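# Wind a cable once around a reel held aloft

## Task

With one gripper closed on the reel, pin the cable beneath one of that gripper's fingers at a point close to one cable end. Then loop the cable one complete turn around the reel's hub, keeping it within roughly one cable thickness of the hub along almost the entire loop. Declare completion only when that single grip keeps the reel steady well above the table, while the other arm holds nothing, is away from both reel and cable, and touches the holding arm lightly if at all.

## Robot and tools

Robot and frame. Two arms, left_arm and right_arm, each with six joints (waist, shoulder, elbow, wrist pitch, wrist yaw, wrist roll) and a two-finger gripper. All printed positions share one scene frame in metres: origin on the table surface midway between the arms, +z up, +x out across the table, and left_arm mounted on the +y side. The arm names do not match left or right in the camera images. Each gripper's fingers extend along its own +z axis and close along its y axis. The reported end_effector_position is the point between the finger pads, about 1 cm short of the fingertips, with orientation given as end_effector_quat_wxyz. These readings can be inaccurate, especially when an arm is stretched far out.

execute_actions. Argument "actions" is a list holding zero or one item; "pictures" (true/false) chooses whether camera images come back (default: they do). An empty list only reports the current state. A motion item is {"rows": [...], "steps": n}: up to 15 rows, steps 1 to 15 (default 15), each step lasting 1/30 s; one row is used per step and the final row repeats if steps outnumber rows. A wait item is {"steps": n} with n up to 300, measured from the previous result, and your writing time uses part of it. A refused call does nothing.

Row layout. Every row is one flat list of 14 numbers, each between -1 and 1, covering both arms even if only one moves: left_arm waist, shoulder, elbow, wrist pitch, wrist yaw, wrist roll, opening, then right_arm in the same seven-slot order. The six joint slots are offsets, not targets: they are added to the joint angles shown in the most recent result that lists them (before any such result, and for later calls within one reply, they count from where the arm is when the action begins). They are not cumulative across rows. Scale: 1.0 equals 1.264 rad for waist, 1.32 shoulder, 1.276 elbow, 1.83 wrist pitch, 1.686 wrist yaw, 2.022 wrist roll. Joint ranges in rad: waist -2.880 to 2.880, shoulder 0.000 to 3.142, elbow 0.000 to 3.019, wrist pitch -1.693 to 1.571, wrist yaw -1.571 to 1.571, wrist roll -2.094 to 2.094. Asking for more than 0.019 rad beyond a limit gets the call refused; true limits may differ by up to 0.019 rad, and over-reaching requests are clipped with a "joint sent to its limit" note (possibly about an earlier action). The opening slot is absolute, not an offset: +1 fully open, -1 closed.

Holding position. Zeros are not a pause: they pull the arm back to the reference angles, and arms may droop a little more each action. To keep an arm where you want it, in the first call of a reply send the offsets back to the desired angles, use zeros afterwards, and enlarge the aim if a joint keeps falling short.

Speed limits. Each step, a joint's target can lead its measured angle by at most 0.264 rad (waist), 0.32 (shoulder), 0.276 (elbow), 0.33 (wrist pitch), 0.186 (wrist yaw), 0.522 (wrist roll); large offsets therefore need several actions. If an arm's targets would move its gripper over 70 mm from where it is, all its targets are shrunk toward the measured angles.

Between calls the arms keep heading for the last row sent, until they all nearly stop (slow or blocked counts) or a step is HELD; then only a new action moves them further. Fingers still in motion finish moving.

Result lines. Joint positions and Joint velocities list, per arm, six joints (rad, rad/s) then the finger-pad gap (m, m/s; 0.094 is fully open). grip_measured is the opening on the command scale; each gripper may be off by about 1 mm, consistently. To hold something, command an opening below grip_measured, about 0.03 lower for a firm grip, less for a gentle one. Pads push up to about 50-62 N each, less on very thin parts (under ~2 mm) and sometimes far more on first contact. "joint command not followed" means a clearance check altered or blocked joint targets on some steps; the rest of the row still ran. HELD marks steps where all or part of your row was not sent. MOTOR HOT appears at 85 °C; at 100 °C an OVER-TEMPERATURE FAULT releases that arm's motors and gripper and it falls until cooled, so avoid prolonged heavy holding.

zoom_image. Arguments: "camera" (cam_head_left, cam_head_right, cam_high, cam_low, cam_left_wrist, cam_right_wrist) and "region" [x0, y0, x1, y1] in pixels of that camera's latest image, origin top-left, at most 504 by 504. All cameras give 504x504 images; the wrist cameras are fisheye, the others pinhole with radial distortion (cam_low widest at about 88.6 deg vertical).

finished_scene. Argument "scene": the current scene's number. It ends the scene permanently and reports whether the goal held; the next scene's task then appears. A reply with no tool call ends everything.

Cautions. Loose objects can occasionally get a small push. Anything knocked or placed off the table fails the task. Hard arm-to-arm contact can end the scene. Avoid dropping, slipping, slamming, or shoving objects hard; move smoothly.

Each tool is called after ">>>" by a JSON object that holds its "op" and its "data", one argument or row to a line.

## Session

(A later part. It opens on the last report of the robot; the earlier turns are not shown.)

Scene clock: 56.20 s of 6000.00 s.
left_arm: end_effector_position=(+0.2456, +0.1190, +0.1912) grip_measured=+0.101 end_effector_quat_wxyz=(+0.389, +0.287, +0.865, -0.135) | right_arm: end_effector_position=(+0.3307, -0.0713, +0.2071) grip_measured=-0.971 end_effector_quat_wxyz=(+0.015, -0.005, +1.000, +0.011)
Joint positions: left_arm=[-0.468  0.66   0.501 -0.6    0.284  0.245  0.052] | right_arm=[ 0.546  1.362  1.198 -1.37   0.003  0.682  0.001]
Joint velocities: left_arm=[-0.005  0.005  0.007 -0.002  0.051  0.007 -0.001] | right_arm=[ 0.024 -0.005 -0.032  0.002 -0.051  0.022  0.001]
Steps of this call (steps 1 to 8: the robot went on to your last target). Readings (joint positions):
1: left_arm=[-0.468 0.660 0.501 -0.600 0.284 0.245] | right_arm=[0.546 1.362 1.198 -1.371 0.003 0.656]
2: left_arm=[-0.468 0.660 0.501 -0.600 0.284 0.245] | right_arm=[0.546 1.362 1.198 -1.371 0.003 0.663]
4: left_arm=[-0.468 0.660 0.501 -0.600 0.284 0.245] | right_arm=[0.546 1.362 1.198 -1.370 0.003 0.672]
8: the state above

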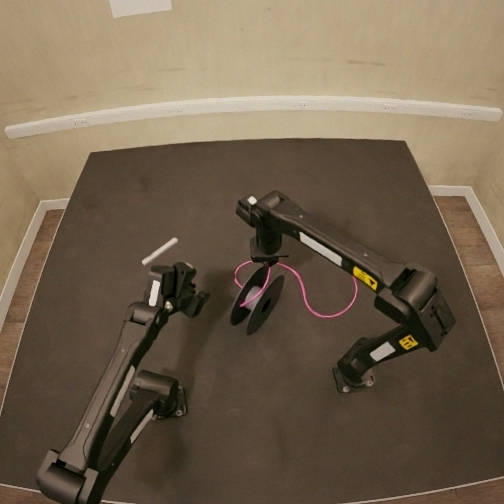

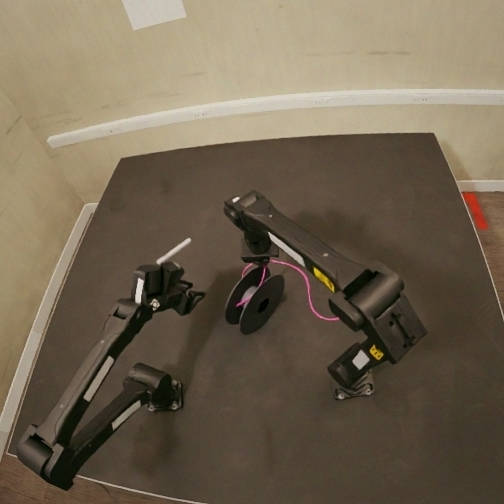

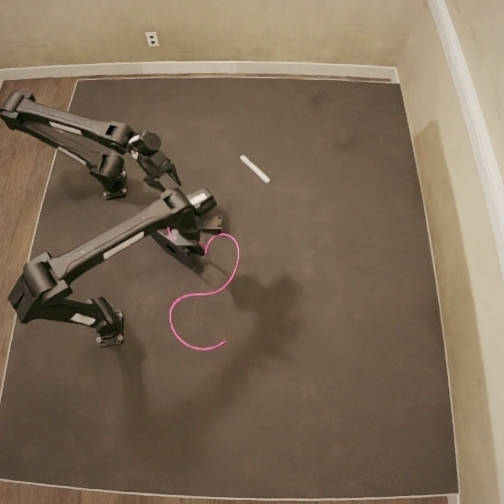

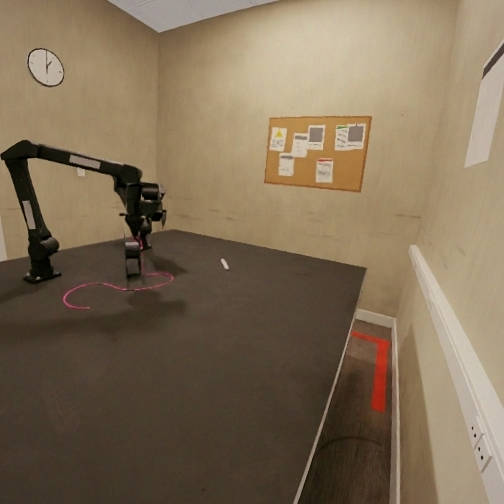

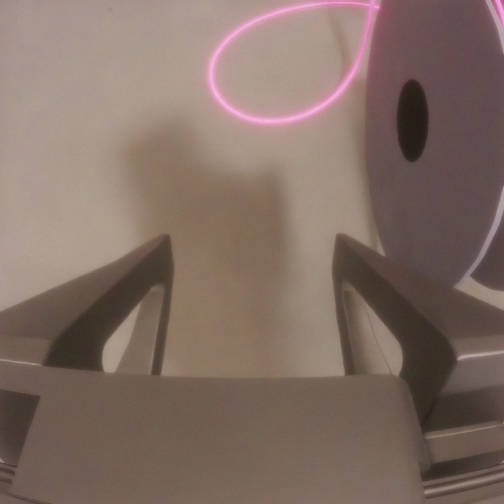

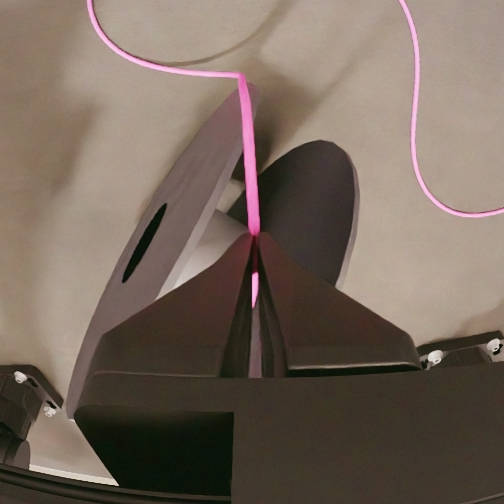

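>>> {"op": "execute_actions", "data": {
  "actions": []
}}

>>> {"op": "zoom_image", "data": {
  "camera": "cam_high",
  "region": [130, 190, 250, 310]
}}

>>> {"op": "zoom_image", "data": {
  "camera": "cam_head_left",
  "region": [190, 220, 320, 350]
}}

>>> {"op": "zoom_image", "data": {
  "camera": "cam_head_right",
  "region": [190, 220, 320, 350]
}}

Scene clock: 56.73 s of 6000.00 s.
left_arm: end_effector_position=(+0.2456, +0.1190, +0.1912) grip_measured=+0.101 end_effector_quat_wxyz=(+0.389, +0.287, +0.865, -0.135) | right_arm: end_effector_position=(+0.3307, -0.0713, +0.2071) grip_measured=-0.971 end_effector_quat_wxyz=(+0.015, -0.002, +1.000, +0.011)
Joint positions: left_arm=[-0.468  0.66   0.501 -0.6    0.284  0.245  0.052] | right_arm=[ 0.546  1.362  1.198 -1.37   0.003  0.688  0.001]
Joint velocities: left_arm=[-0.005 -0.015  0.007  0.002  0.022 -0.022 -0.   ] | right_arm=[-0.005 -0.005 -0.012 -0.002 -0.022 -0.037  0.001]
Steps of this call (steps 1 to 16: the robot went on to your last target). Readings (joint positions):
1: left_arm=[-0.468 0.660 0.501 -0.600 0.284 0.245] | right_arm=[0.546 1.362 1.198 -1.370 0.003 0.683]
2: left_arm=[-0.468 0.660 0.501 -0.600 0.284 0.245] | right_arm=[0.546 1.362 1.198 -1.370 0.003 0.684]
4: left_arm=[-0.468 0.660 0.501 -0.600 0.284 0.245] | right_arm=[0.546 1.362 1.198 -1.370 0.003 0.685]
8: left_arm=[-0.468 0.660 0.501 -0.600 0.284 0.245] | right_arm=[0.546 1.362 1.198 -1.370 0.003 0.687]
16: the state above

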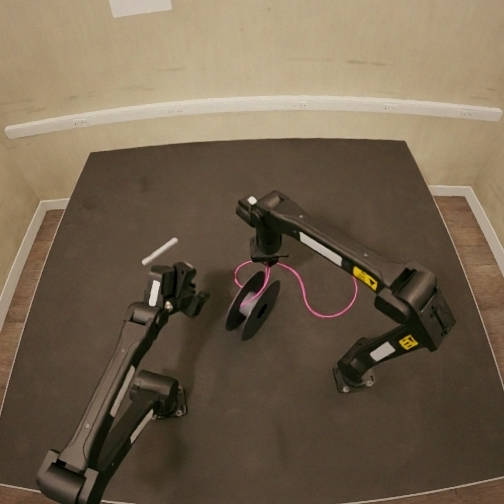

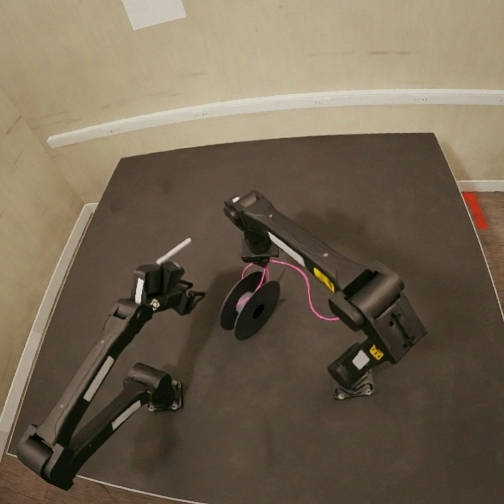

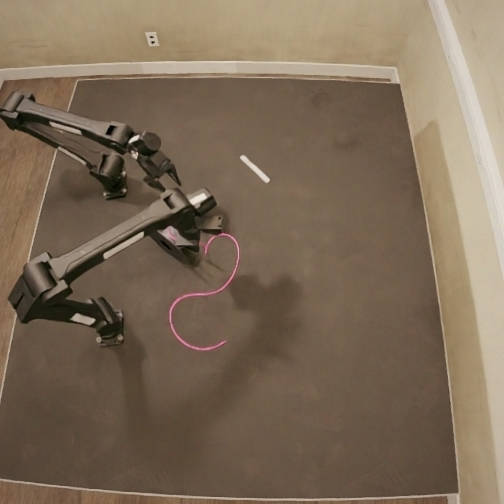

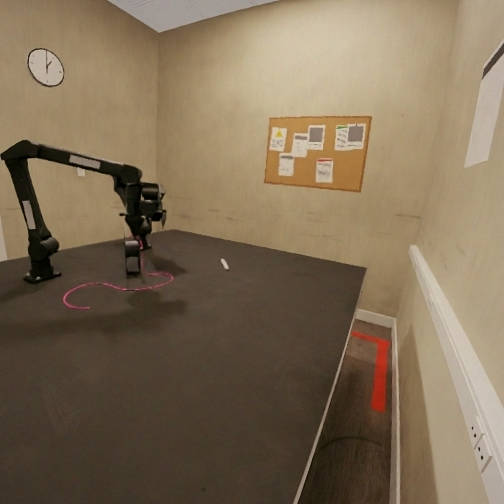

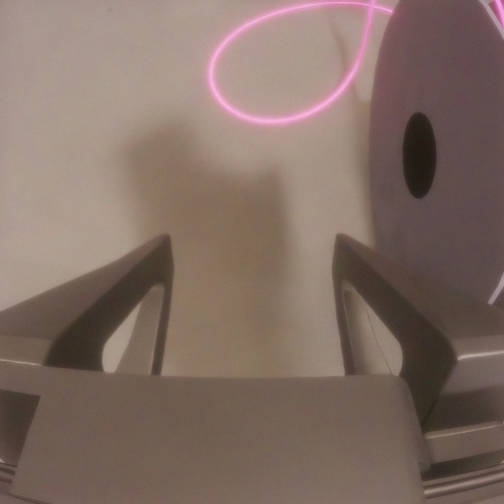

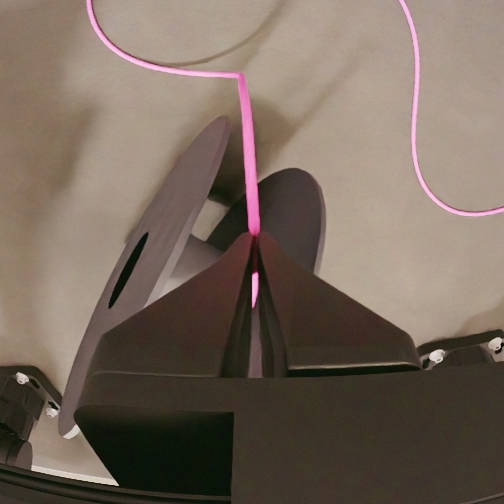

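Region (130, 190, 250, 310) of cam_high's 504x504 image, scaled by 4.200, with more detail than that image has.

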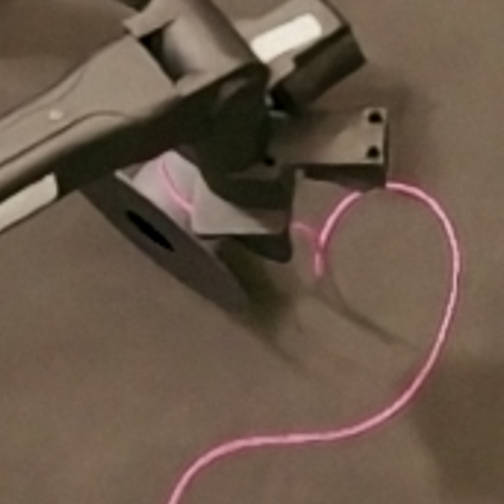

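Region (190, 220, 320, 350) of cam_head_left's 504x504 image, scaled by 3.877, with more detail than that image has.

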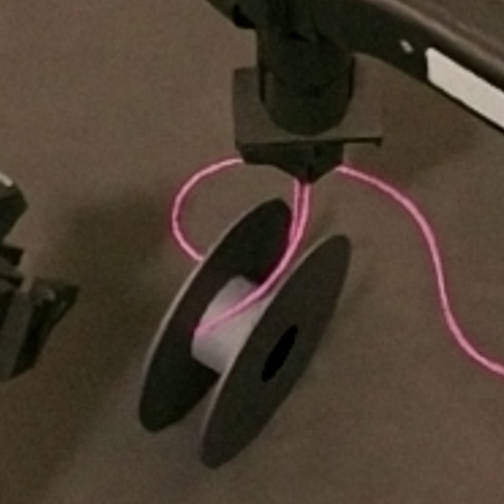

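Region (190, 220, 320, 350) of cam_head_right's 504x504 image, scaled by 3.877, with more detail than that image has.

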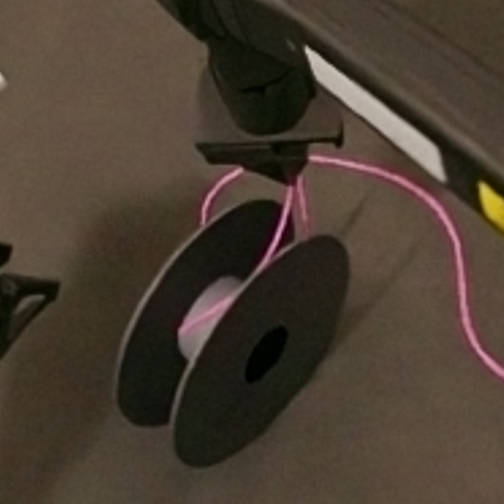

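The reel is still rolling; checking again.

>>> {"op": "execute_actions", "data": {
  "actions": []
}}

>>> {"op": "zoom_image", "data": {
  "camera": "cam_head_left",
  "region": [170, 240, 310, 380]
}}

Scene clock: 57.07 s of 6000.00 s.
left_arm: end_effector_position=(+0.2456, +0.1190, +0.1912) grip_measured=+0.101 end_effector_quat_wxyz=(+0.389, +0.287, +0.865, -0.135) | right_arm: end_effector_position=(+0.3307, -0.0713, +0.2071) grip_measured=-0.971 end_effector_quat_wxyz=(+0.015, -0.002, +1.000, +0.011)
Joint positions: left_arm=[-0.468  0.66   0.501 -0.6    0.284  0.245  0.052] | right_arm=[ 0.546  1.362  1.198 -1.37   0.003  0.688  0.001]
Joint velocities: left_arm=[-0.015 -0.005 -0.012 -0.022  0.037  0.007 -0.   ] | right_arm=[-0.015  0.005 -0.022  0.007 -0.066  0.022  0.001]
Steps of this call (steps 1 to 10: the robot went on to your last target). Readings (joint positions):
1: left_arm=[-0.468 0.660 0.501 -0.600 0.284 0.245] | right_arm=[0.546 1.362 1.198 -1.370 0.003 0.688]
2: left_arm=[-0.468 0.660 0.501 -0.600 0.284 0.245] | right_arm=[0.546 1.362 1.198 -1.370 0.003 0.688]
4: left_arm=[-0.468 0.660 0.501 -0.600 0.284 0.245] | right_arm=[0.546 1.362 1.198 -1.370 0.003 0.688]
8: left_arm=[-0.468 0.660 0.501 -0.600 0.284 0.245] | right_arm=[0.546 1.362 1.198 -1.370 0.003 0.688]
10: the state above

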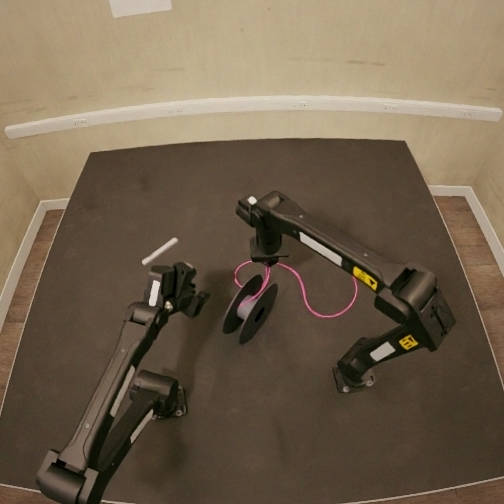

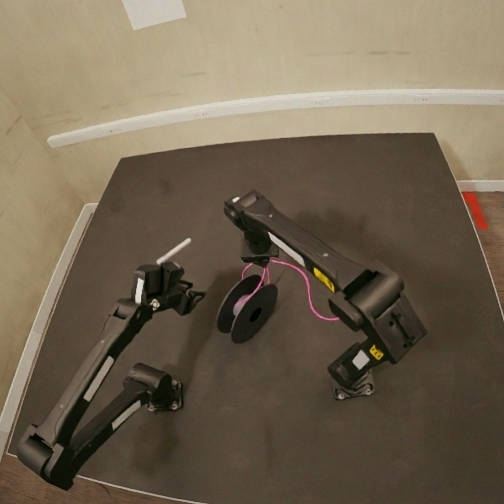

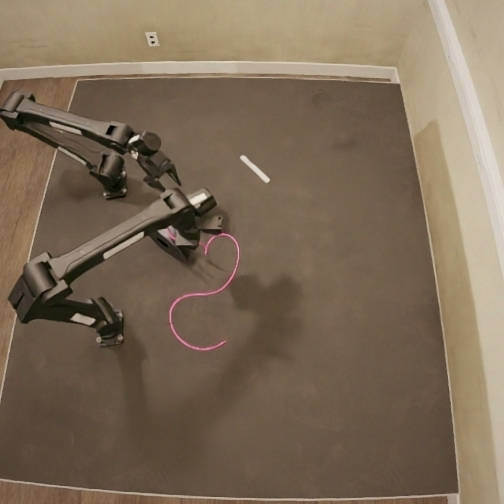

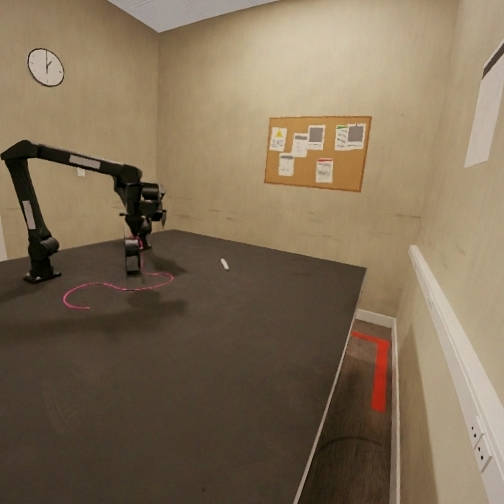

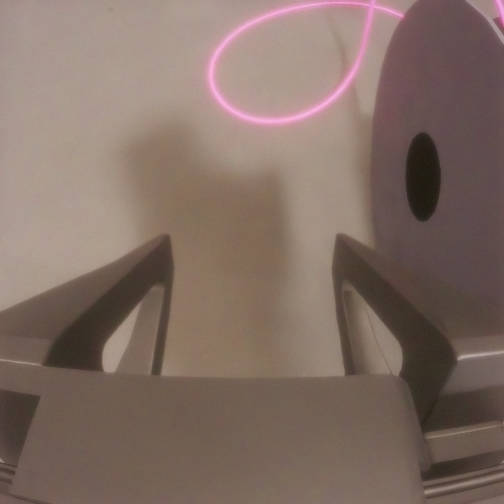

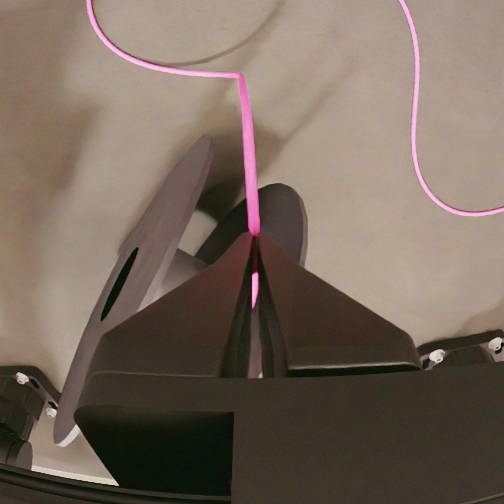

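Region (170, 240, 310, 380) of cam_head_left's 504x504 image, scaled by 3.600, with more detail than that image has.

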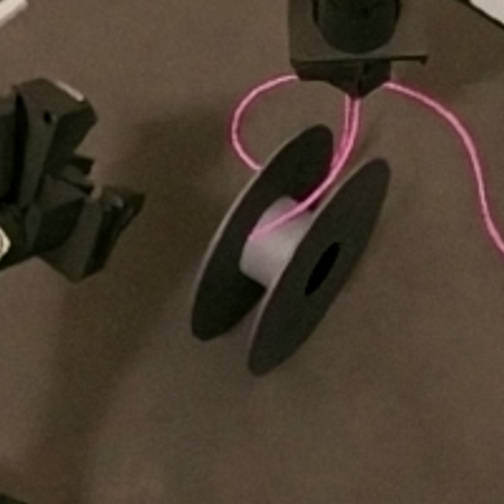

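>>> {"op": "execute_actions", "data": {
  "actions": [
    {"steps": 30}
  ]
}}

Scene clock: 58.07 s of 6000.00 s.
left_arm: end_effector_position=(+0.2456, +0.1190, +0.1912) grip_measured=+0.101 end_effector_quat_wxyz=(+0.389, +0.287, +0.865, -0.135) | right_arm: end_effector_position=(+0.3307, -0.0713, +0.2071) grip_measured=-0.971 end_effector_quat_wxyz=(+0.015, -0.002, +1.000, +0.011)
Joint positions: left_arm=[-0.468  0.66   0.501 -0.6    0.284  0.245  0.052] | right_arm=[ 0.546  1.362  1.198 -1.37   0.003  0.688  0.001]
Joint velocities: left_arm=[-0.015 -0.015  0.012 -0.017 -0.022  0.051  0.   ] | right_arm=[-0.005 -0.005 -0.002  0.017 -0.051  0.095 -0.   ]
Steps of this call (steps 1 to 15: the robot went on to your last target; steps 16 to 30: nothing new was sent). Readings (joint positions):
1: left_arm=[-0.468 0.660 0.501 -0.600 0.284 0.245] | right_arm=[0.546 1.362 1.198 -1.370 0.003 0.688]
2: left_arm=[-0.468 0.660 0.501 -0.600 0.284 0.245] | right_arm=[0.546 1.362 1.198 -1.370 0.003 0.688]
4: left_arm=[-0.468 0.660 0.501 -0.600 0.284 0.245] | right_arm=[0.546 1.362 1.198 -1.370 0.003 0.688]
8: left_arm=[-0.468 0.660 0.501 -0.600 0.284 0.245] | right_arm=[0.546 1.362 1.198 -1.370 0.003 0.688]
30: the state above
All arms were judged still, so your last target was given up. Only a new action makes them travel on or press farther. Fingers that are still opening or closing keep moving.

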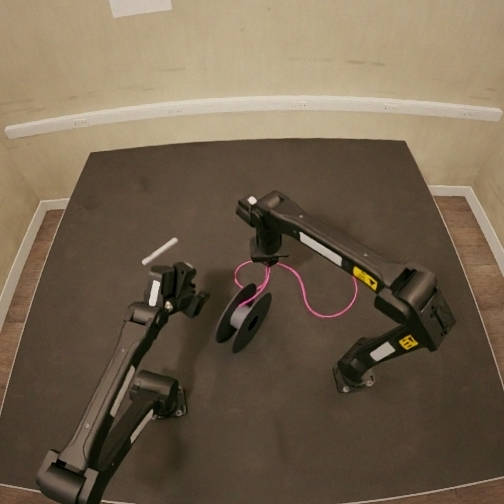

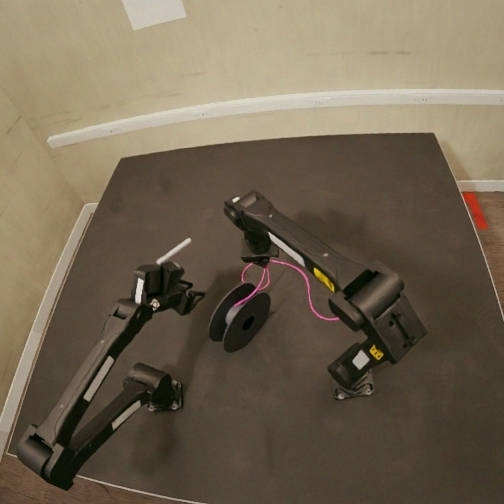

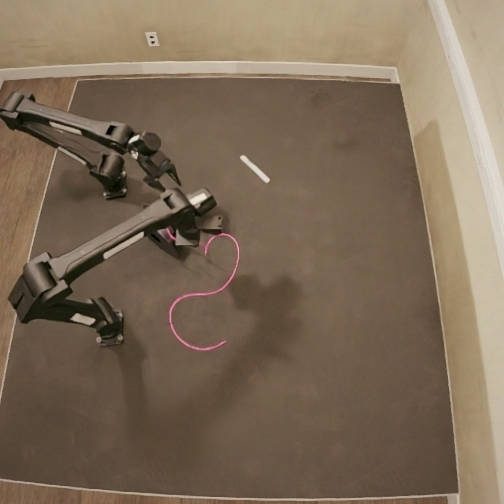

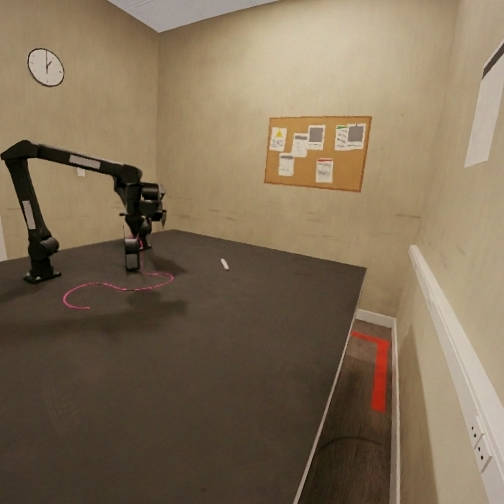

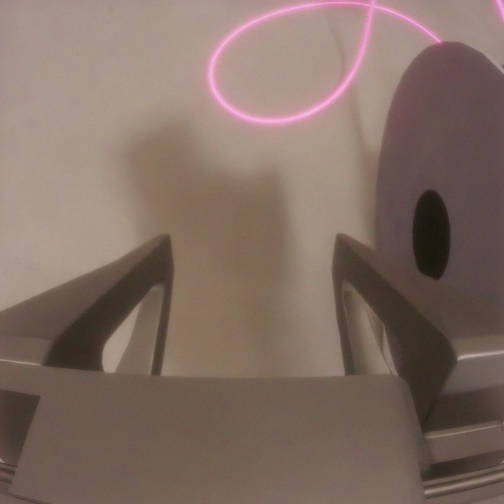

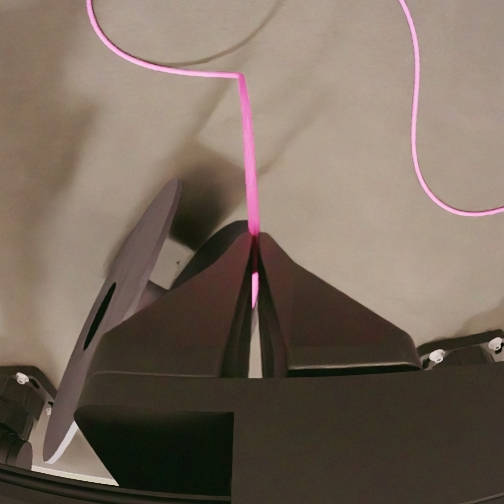

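>>> {"op": "execute_actions", "data": {
  "actions": [
    {"steps": 45}
  ]
}}

Scene clock: 59.57 s of 6000.00 s.
left_arm: end_effector_position=(+0.2456, +0.1190, +0.1912) grip_measured=+0.101 end_effector_quat_wxyz=(+0.389, +0.287, +0.865, -0.135) | right_arm: end_effector_position=(+0.3307, -0.0713, +0.2071) grip_measured=-0.971 end_effector_quat_wxyz=(+0.015, -0.002, +1.000, +0.011)
Joint positions: left_arm=[-0.468  0.66   0.501 -0.6    0.284  0.245  0.052] | right_arm=[ 0.546  1.362  1.198 -1.37   0.003  0.688  0.001]
Joint velocities: left_arm=[-0.015  0.024 -0.012 -0.012  0.007  0.051 -0.   ] | right_arm=[-0.015 -0.015 -0.002  0.002 -0.022  0.051  0.001]
Steps of this call (steps 1 to 45: nothing new was sent). Readings (joint positions):
1: left_arm=[-0.468 0.660 0.501 -0.600 0.284 0.245] | right_arm=[0.546 1.362 1.198 -1.370 0.003 0.688]
2: left_arm=[-0.468 0.660 0.501 -0.600 0.284 0.245] | right_arm=[0.546 1.362 1.198 -1.370 0.003 0.688]
4: left_arm=[-0.468 0.660 0.501 -0.600 0.284 0.245] | right_arm=[0.546 1.362 1.198 -1.370 0.003 0.688]
8: left_arm=[-0.468 0.660 0.501 -0.600 0.284 0.245] | right_arm=[0.546 1.362 1.198 -1.370 0.003 0.688]
45: the state above

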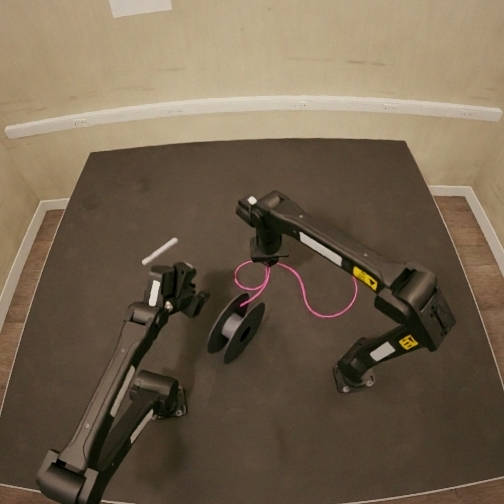

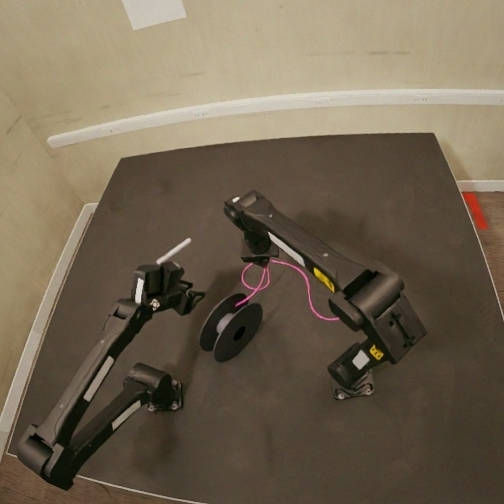

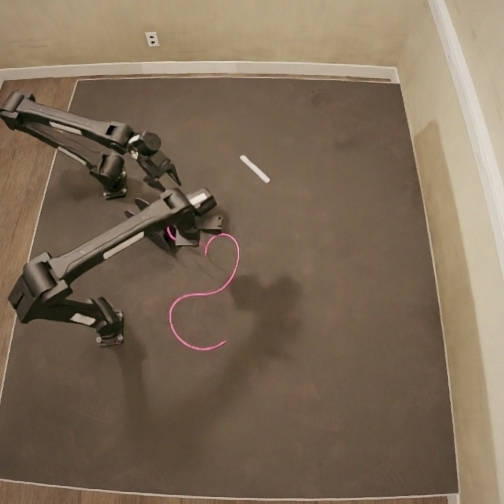

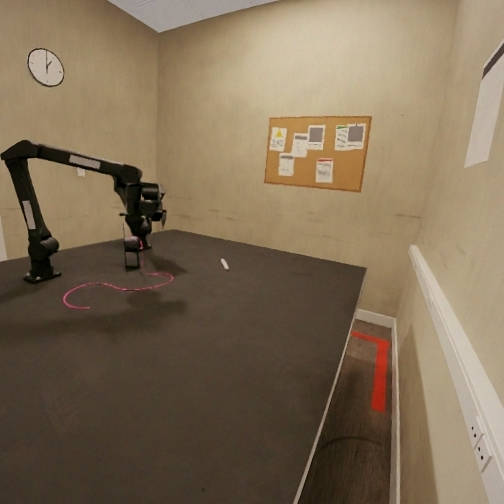

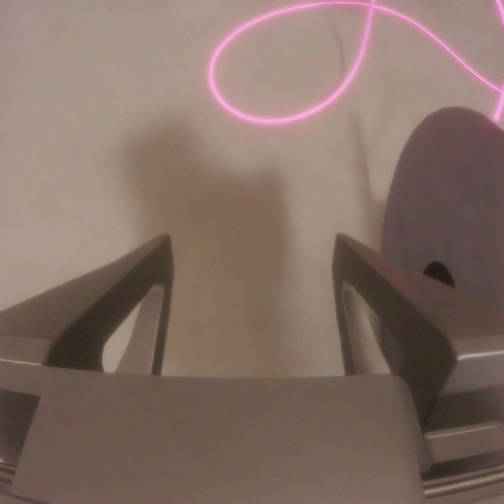

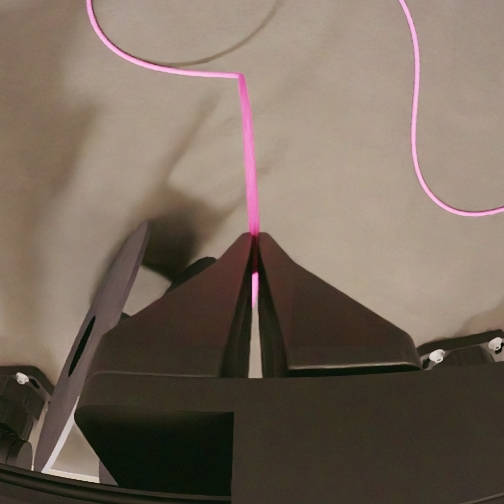

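>>> {"op": "execute_actions", "data": {
  "actions": [
    {"steps": 75}
  ]
}}

Scene clock: 62.07 s of 6000.00 s.
left_arm: end_effector_position=(+0.2456, +0.1190, +0.1912) grip_measured=+0.101 end_effector_quat_wxyz=(+0.389, +0.287, +0.865, -0.135) | right_arm: end_effector_position=(+0.3307, -0.0713, +0.2071) grip_measured=-0.971 end_effector_quat_wxyz=(+0.015, -0.002, +1.000, +0.011)
Joint positions: left_arm=[-0.468  0.66   0.501 -0.6    0.284  0.245  0.052] | right_arm=[ 0.546  1.362  1.198 -1.37   0.003  0.688  0.001]
Joint velocities: left_arm=[-0.005  0.005  0.012  0.007  0.11   0.007 -0.   ] | right_arm=[ 0.005 -0.015  0.017 -0.007  0.037 -0.007  0.   ]
Steps of this call (steps 1 to 75: nothing new was sent). Readings (joint positions):
1: left_arm=[-0.468 0.660 0.501 -0.600 0.284 0.245] | right_arm=[0.546 1.362 1.198 -1.370 0.003 0.688]
2: left_arm=[-0.468 0.660 0.501 -0.600 0.284 0.245] | right_arm=[0.546 1.362 1.198 -1.370 0.003 0.688]
4: left_arm=[-0.468 0.660 0.501 -0.600 0.284 0.245] | right_arm=[0.546 1.362 1.198 -1.370 0.003 0.688]
8: left_arm=[-0.468 0.660 0.501 -0.600 0.284 0.245] | right_arm=[0.546 1.362 1.198 -1.370 0.003 0.688]
75: the state above

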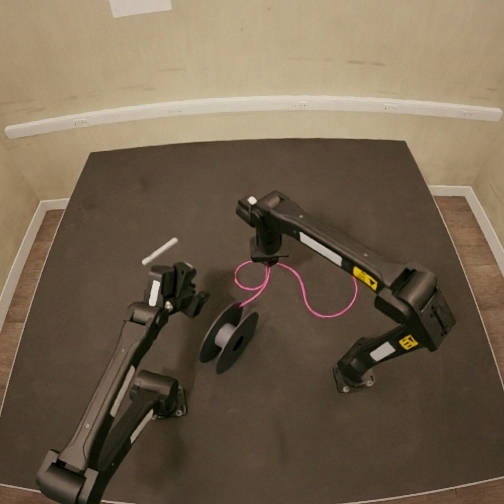

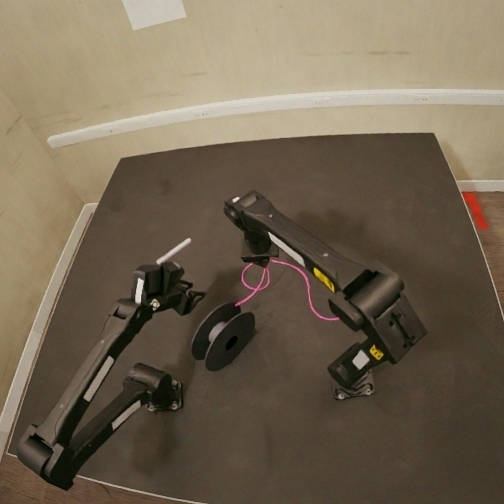

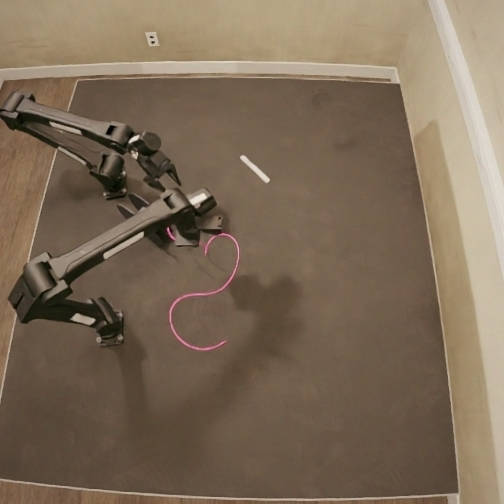

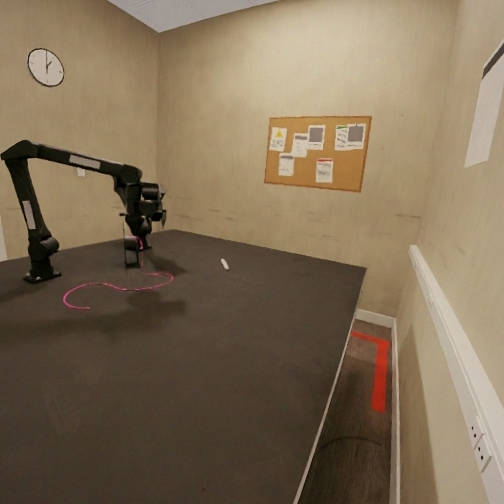

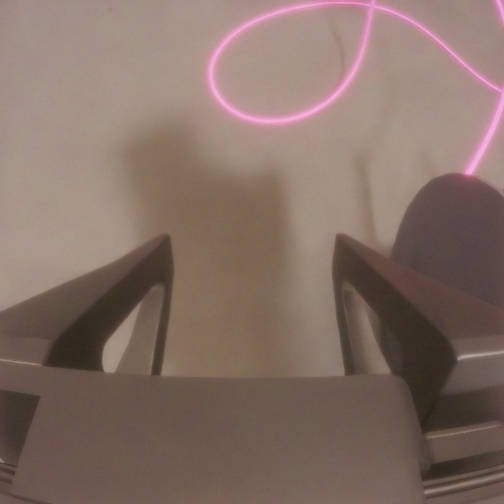

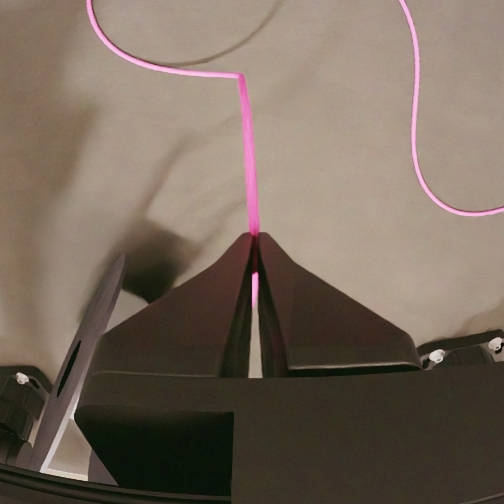

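>>> {"op": "execute_actions", "data": {
  "actions": [
    {"steps": 90}
  ]
}}

>>> {"op": "zoom_image", "data": {
  "camera": "cam_high",
  "region": [90, 160, 210, 280]
}}

>>> {"op": "zoom_image", "data": {
  "camera": "cam_head_left",
  "region": [160, 280, 300, 420]
}}

>>> {"op": "zoom_image", "data": {
  "camera": "cam_head_right",
  "region": [160, 280, 300, 420]
}}

Scene clock: 65.07 s of 6000.00 s.
left_arm: end_effector_position=(+0.2456, +0.1190, +0.1912) grip_measured=+0.101 end_effector_quat_wxyz=(+0.389, +0.287, +0.865, -0.135) | right_arm: end_effector_position=(+0.3307, -0.0713, +0.2071) grip_measured=-0.971 end_effector_quat_wxyz=(+0.015, -0.002, +1.000, +0.011)
Joint positions: left_arm=[-0.468  0.66   0.501 -0.6    0.284  0.245  0.052] | right_arm=[ 0.546  1.362  1.198 -1.37   0.003  0.688  0.001]
Joint velocities: left_arm=[-0.015 -0.005  0.017 -0.002 -0.037 -0.051 -0.001] | right_arm=[-0.005  0.005 -0.007  0.007 -0.051  0.037  0.001]
Steps of this call (steps 1 to 90: nothing new was sent). Readings (joint positions):
1: left_arm=[-0.468 0.660 0.501 -0.600 0.284 0.245] | right_arm=[0.546 1.362 1.198 -1.370 0.003 0.688]
2: left_arm=[-0.468 0.660 0.501 -0.600 0.284 0.245] | right_arm=[0.546 1.362 1.198 -1.370 0.003 0.688]
4: left_arm=[-0.468 0.660 0.501 -0.600 0.284 0.245] | right_arm=[0.546 1.362 1.198 -1.370 0.003 0.688]
8: left_arm=[-0.468 0.660 0.501 -0.600 0.284 0.245] | right_arm=[0.546 1.362 1.198 -1.370 0.003 0.688]
90: the state above

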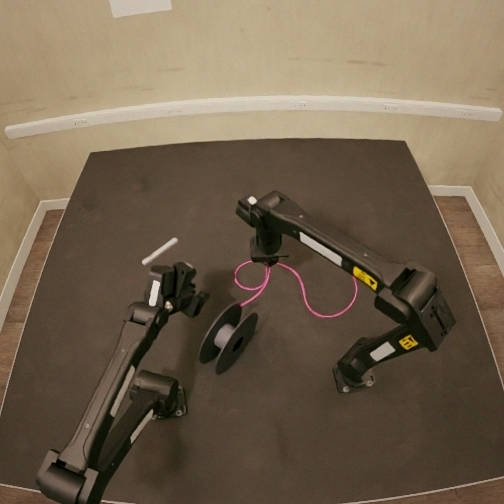

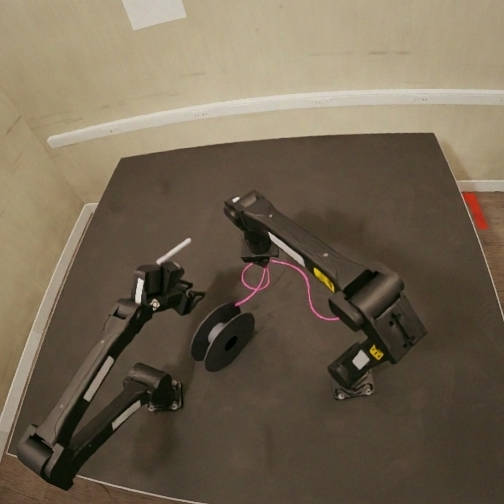

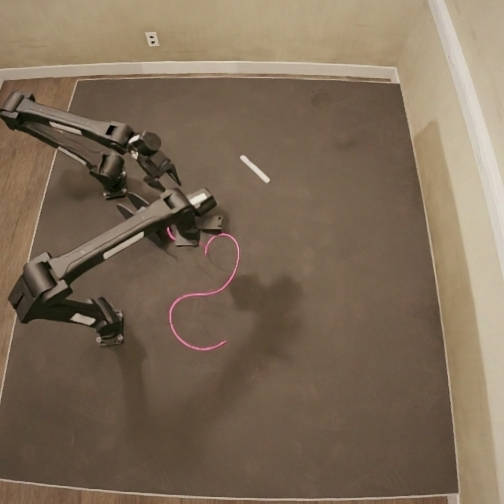

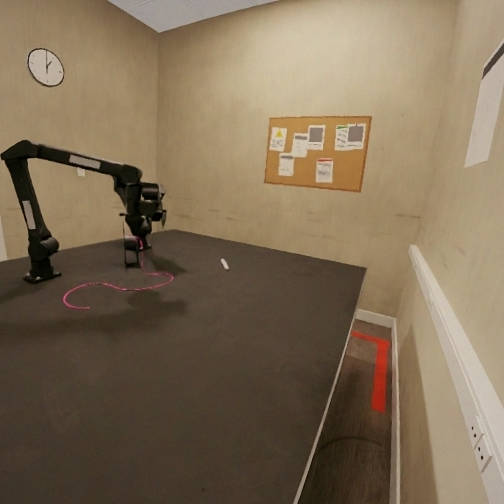

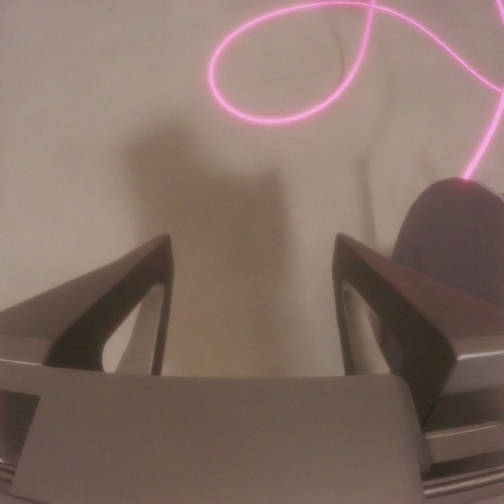

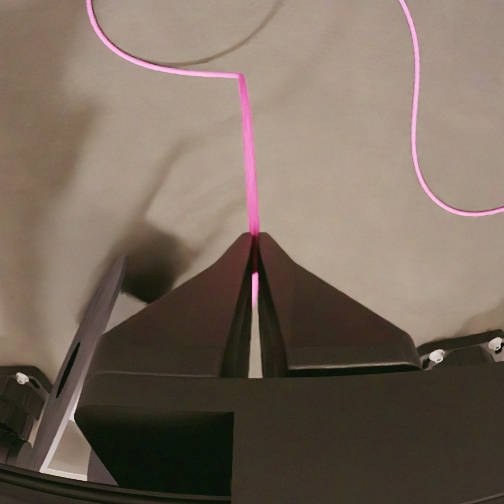

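Region (90, 160, 210, 280) of cam_high's 504x504 image, scaled by 4.200, with more detail than that image has.

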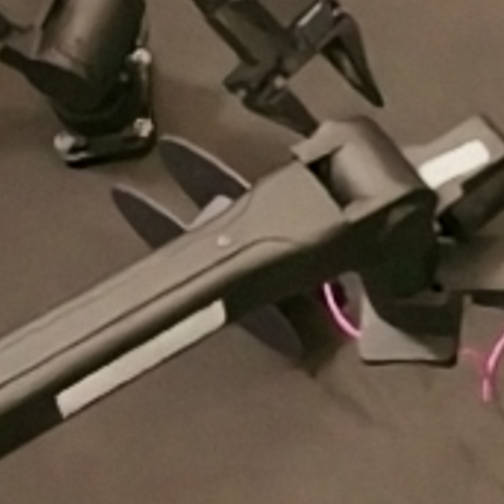

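Region (160, 280, 300, 420) of cam_head_left's 504x504 image, scaled by 3.600, with more detail than that image has.

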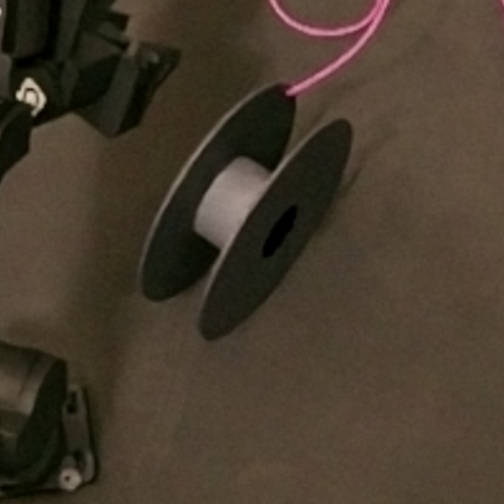

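Region (160, 280, 300, 420) of cam_head_right's 504x504 image, scaled by 3.600, with more detail than that image has.

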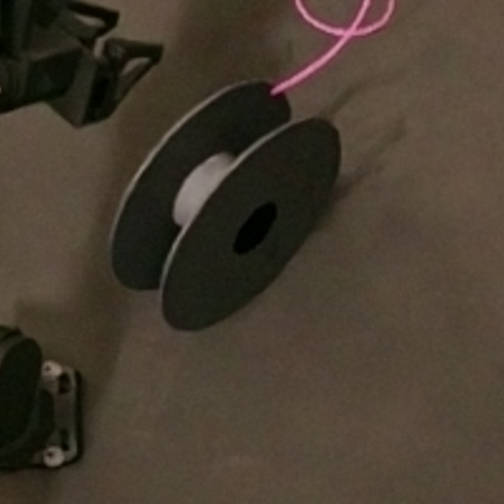

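>>> {"op": "execute_actions", "data": {
  "actions": [
    {"rows": [[0,-0.005,0.02,-0.004,-0.002,-0.004,0.1,0,-0.002,0,-0.001,0,-0.004,-0.985],[0,-0.019,0.02,-0.014,-0.008,-0.012,0.1,0,-0.006,-0.001,-0.003,0,-0.012,-0.985],[0,-0.040,0.02,-0.030,-0.017,-0.024,0.1,0,-0.012,-0.003,-0.006,0,-0.024,-0.985],[0,-0.068,0.02,-0.051,-0.029,-0.038,0.1,0,-0.020,-0.005,-0.010,0,-0.038,-0.985],[-0.004,-0.101,0.02,-0.076,-0.044,-0.054,0.1,0,-0.029,-0.007,-0.014,0,-0.052,-0.985],[-0.012,-0.137,0.02,-0.103,-0.059,-0.070,0.1,-0.002,-0.038,-0.009,-0.019,0,-0.066,-0.985],[-0.024,-0.175,0.02,-0.132,-0.076,-0.086,0.1,-0.004,-0.047,-0.011,-0.023,0,-0.080,-0.985],[-0.040,-0.214,0.02,-0.161,-0.092,-0.100,0.1,-0.006,-0.055,-0.013,-0.027,0,-0.092,-0.985],[-0.060,-0.252,0.02,-0.190,-0.109,-0.112,0.1,-0.008,-0.061,-0.014,-0.030,0,-0.100,-0.985],[-0.084,-0.288,0.02,-0.217,-0.124,-0.121,0.1,-0.008,-0.065,-0.014,-0.033,0,-0.105,-0.985],[-0.112,-0.321,0.02,-0.242,-0.139,-0.127,0.1,-0.008,-0.067,-0.014,-0.034,0,-0.106,-0.985],[-0.142,-0.349,0.02,-0.263,-0.151,-0.128,0.1,-0.008,-0.067,-0.014,-0.034,0,-0.106,-0.985],[-0.174,-0.370,0.02,-0.279,-0.160,-0.128,0.1,-0.008,-0.067,-0.014,-0.034,0,-0.106,-0.985],[-0.206,-0.384,0.02,-0.290,-0.166,-0.128,0.1,-0.008,-0.067,-0.014,-0.034,0,-0.106,-0.985],[-0.236,-0.389,0.02,-0.298,-0.170,-0.128,0.1,-0.008,-0.067,-0.014,-0.034,0,-0.106,-0.985]], "steps": 15}
  ],
  "pictures": false
}}

>>> {"op": "execute_actions", "data": {
  "actions": [
    {"steps": 8}
  ]
}}

Scene clock: 76.37 s of 6000.00 s.
left_arm: end_effector_position=(+0.1287, +0.1554, +0.2205) grip_measured=+0.101 end_effector_quat_wxyz=(+0.394, +0.237, +0.883, -0.097) | right_arm: end_effector_position=(+0.3127, -0.0863, +0.2398) grip_measured=-0.971 end_effector_quat_wxyz=(+0.032, -0.090, +0.995, +0.021)
Joint positions: left_arm=[-0.688  0.147  0.501 -1.09   0.008  0.029  0.052] | right_arm=[ 0.546  1.265  1.193 -1.423  0.003  0.512  0.001]
Joint velocities: left_arm=[-1.255 -0.757 -0.022 -0.759 -0.198 -0.227  0.   ] | right_arm=[-0.015 -0.073  0.012 -0.027  0.007 -0.168 -0.   ]
Steps of this call (steps 1 to 180: nothing new was sent; then 4.80 s passed at rest; steps 181 to 195: all 15 steps of this action). Readings (joint positions):
181: left_arm=[-0.468 0.660 0.501 -0.600 0.284 0.245] | right_arm=[0.546 1.362 1.198 -1.370 0.003 0.688]
182: left_arm=[-0.468 0.659 0.501 -0.603 0.279 0.243] | right_arm=[0.546 1.362 1.198 -1.370 0.003 0.687]
184: left_arm=[-0.468 0.642 0.501 -0.634 0.252 0.225] | right_arm=[0.546 1.360 1.198 -1.372 0.003 0.671]
188: left_arm=[-0.477 0.502 0.501 -0.791 0.152 0.147] | right_arm=[0.546 1.334 1.196 -1.395 0.003 0.601]
195: the state above

Scene clock: 76.63 s of 6000.00 s.
left_arm: end_effector_position=(+0.1134, +0.1458, +0.2137) grip_measured=+0.101 end_effector_quat_wxyz=(+0.372, +0.264, +0.883, -0.112) | right_arm: end_effector_position=(+0.3123, -0.0866, +0.2399) grip_measured=-0.971 end_effector_quat_wxyz=(+0.033, -0.100, +0.994, +0.020)
Joint positions: left_arm=[-0.777  0.14   0.501 -1.135  0.001  0.001  0.052] | right_arm=[ 0.546  1.263  1.193 -1.423  0.003  0.492  0.001]
Joint velocities: left_arm=[-0.005  0.054 -0.017 -0.007  0.051 -0.095  0.   ] | right_arm=[-0.015 -0.005  0.007 -0.012 -0.022 -0.007  0.001]
Steps of this call (steps 1 to 8: the robot went on to your last target). Readings (joint positions):
1: left_arm=[-0.727 0.128 0.501 -1.109 0.005 0.023] | right_arm=[0.546 1.263 1.193 -1.423 0.003 0.507]
2: left_arm=[-0.755 0.120 0.501 -1.121 0.004 0.018] | right_arm=[0.546 1.263 1.193 -1.423 0.003 0.503]
4: left_arm=[-0.778 0.124 0.501 -1.131 0.003 0.010] | right_arm=[0.546 1.263 1.193 -1.423 0.003 0.498]
8: the state above

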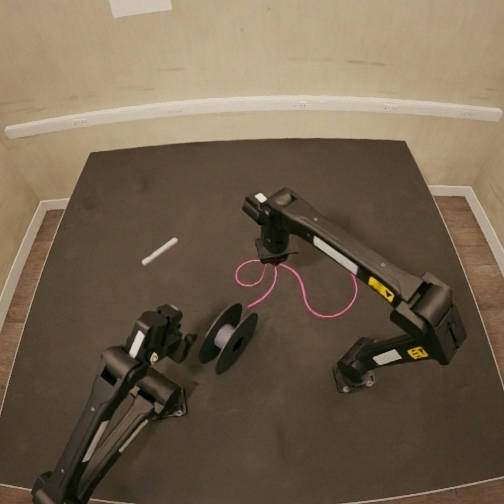

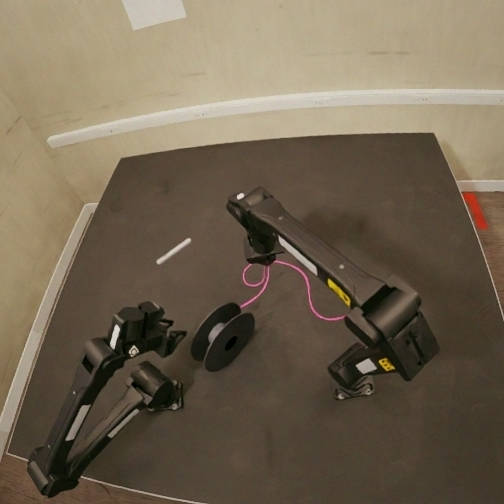

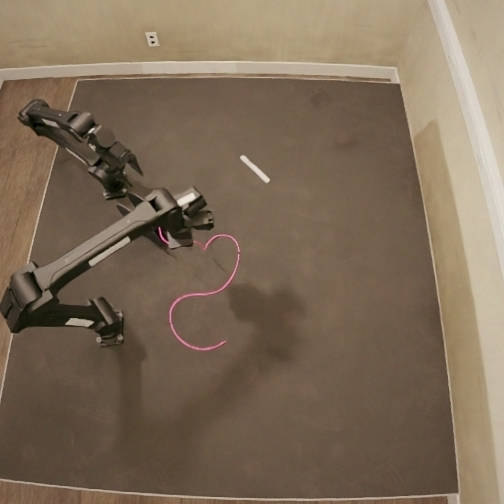

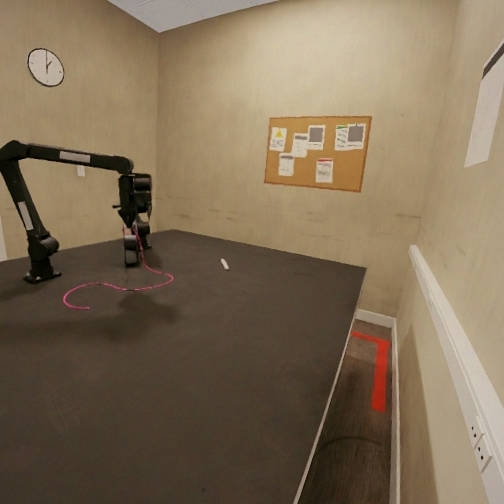

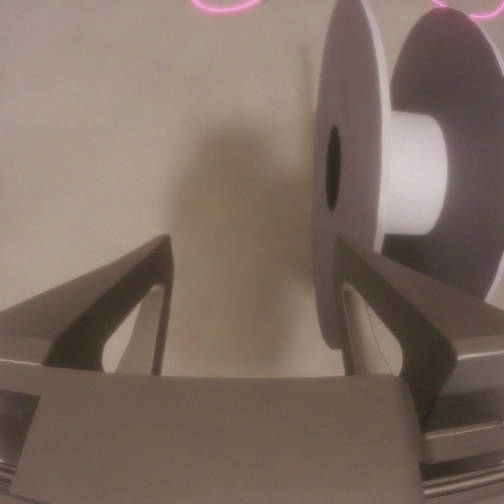

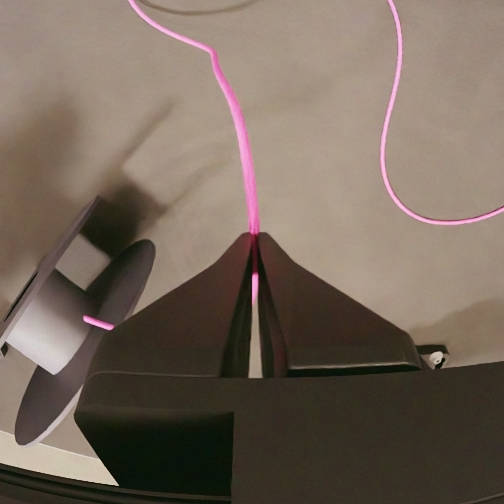

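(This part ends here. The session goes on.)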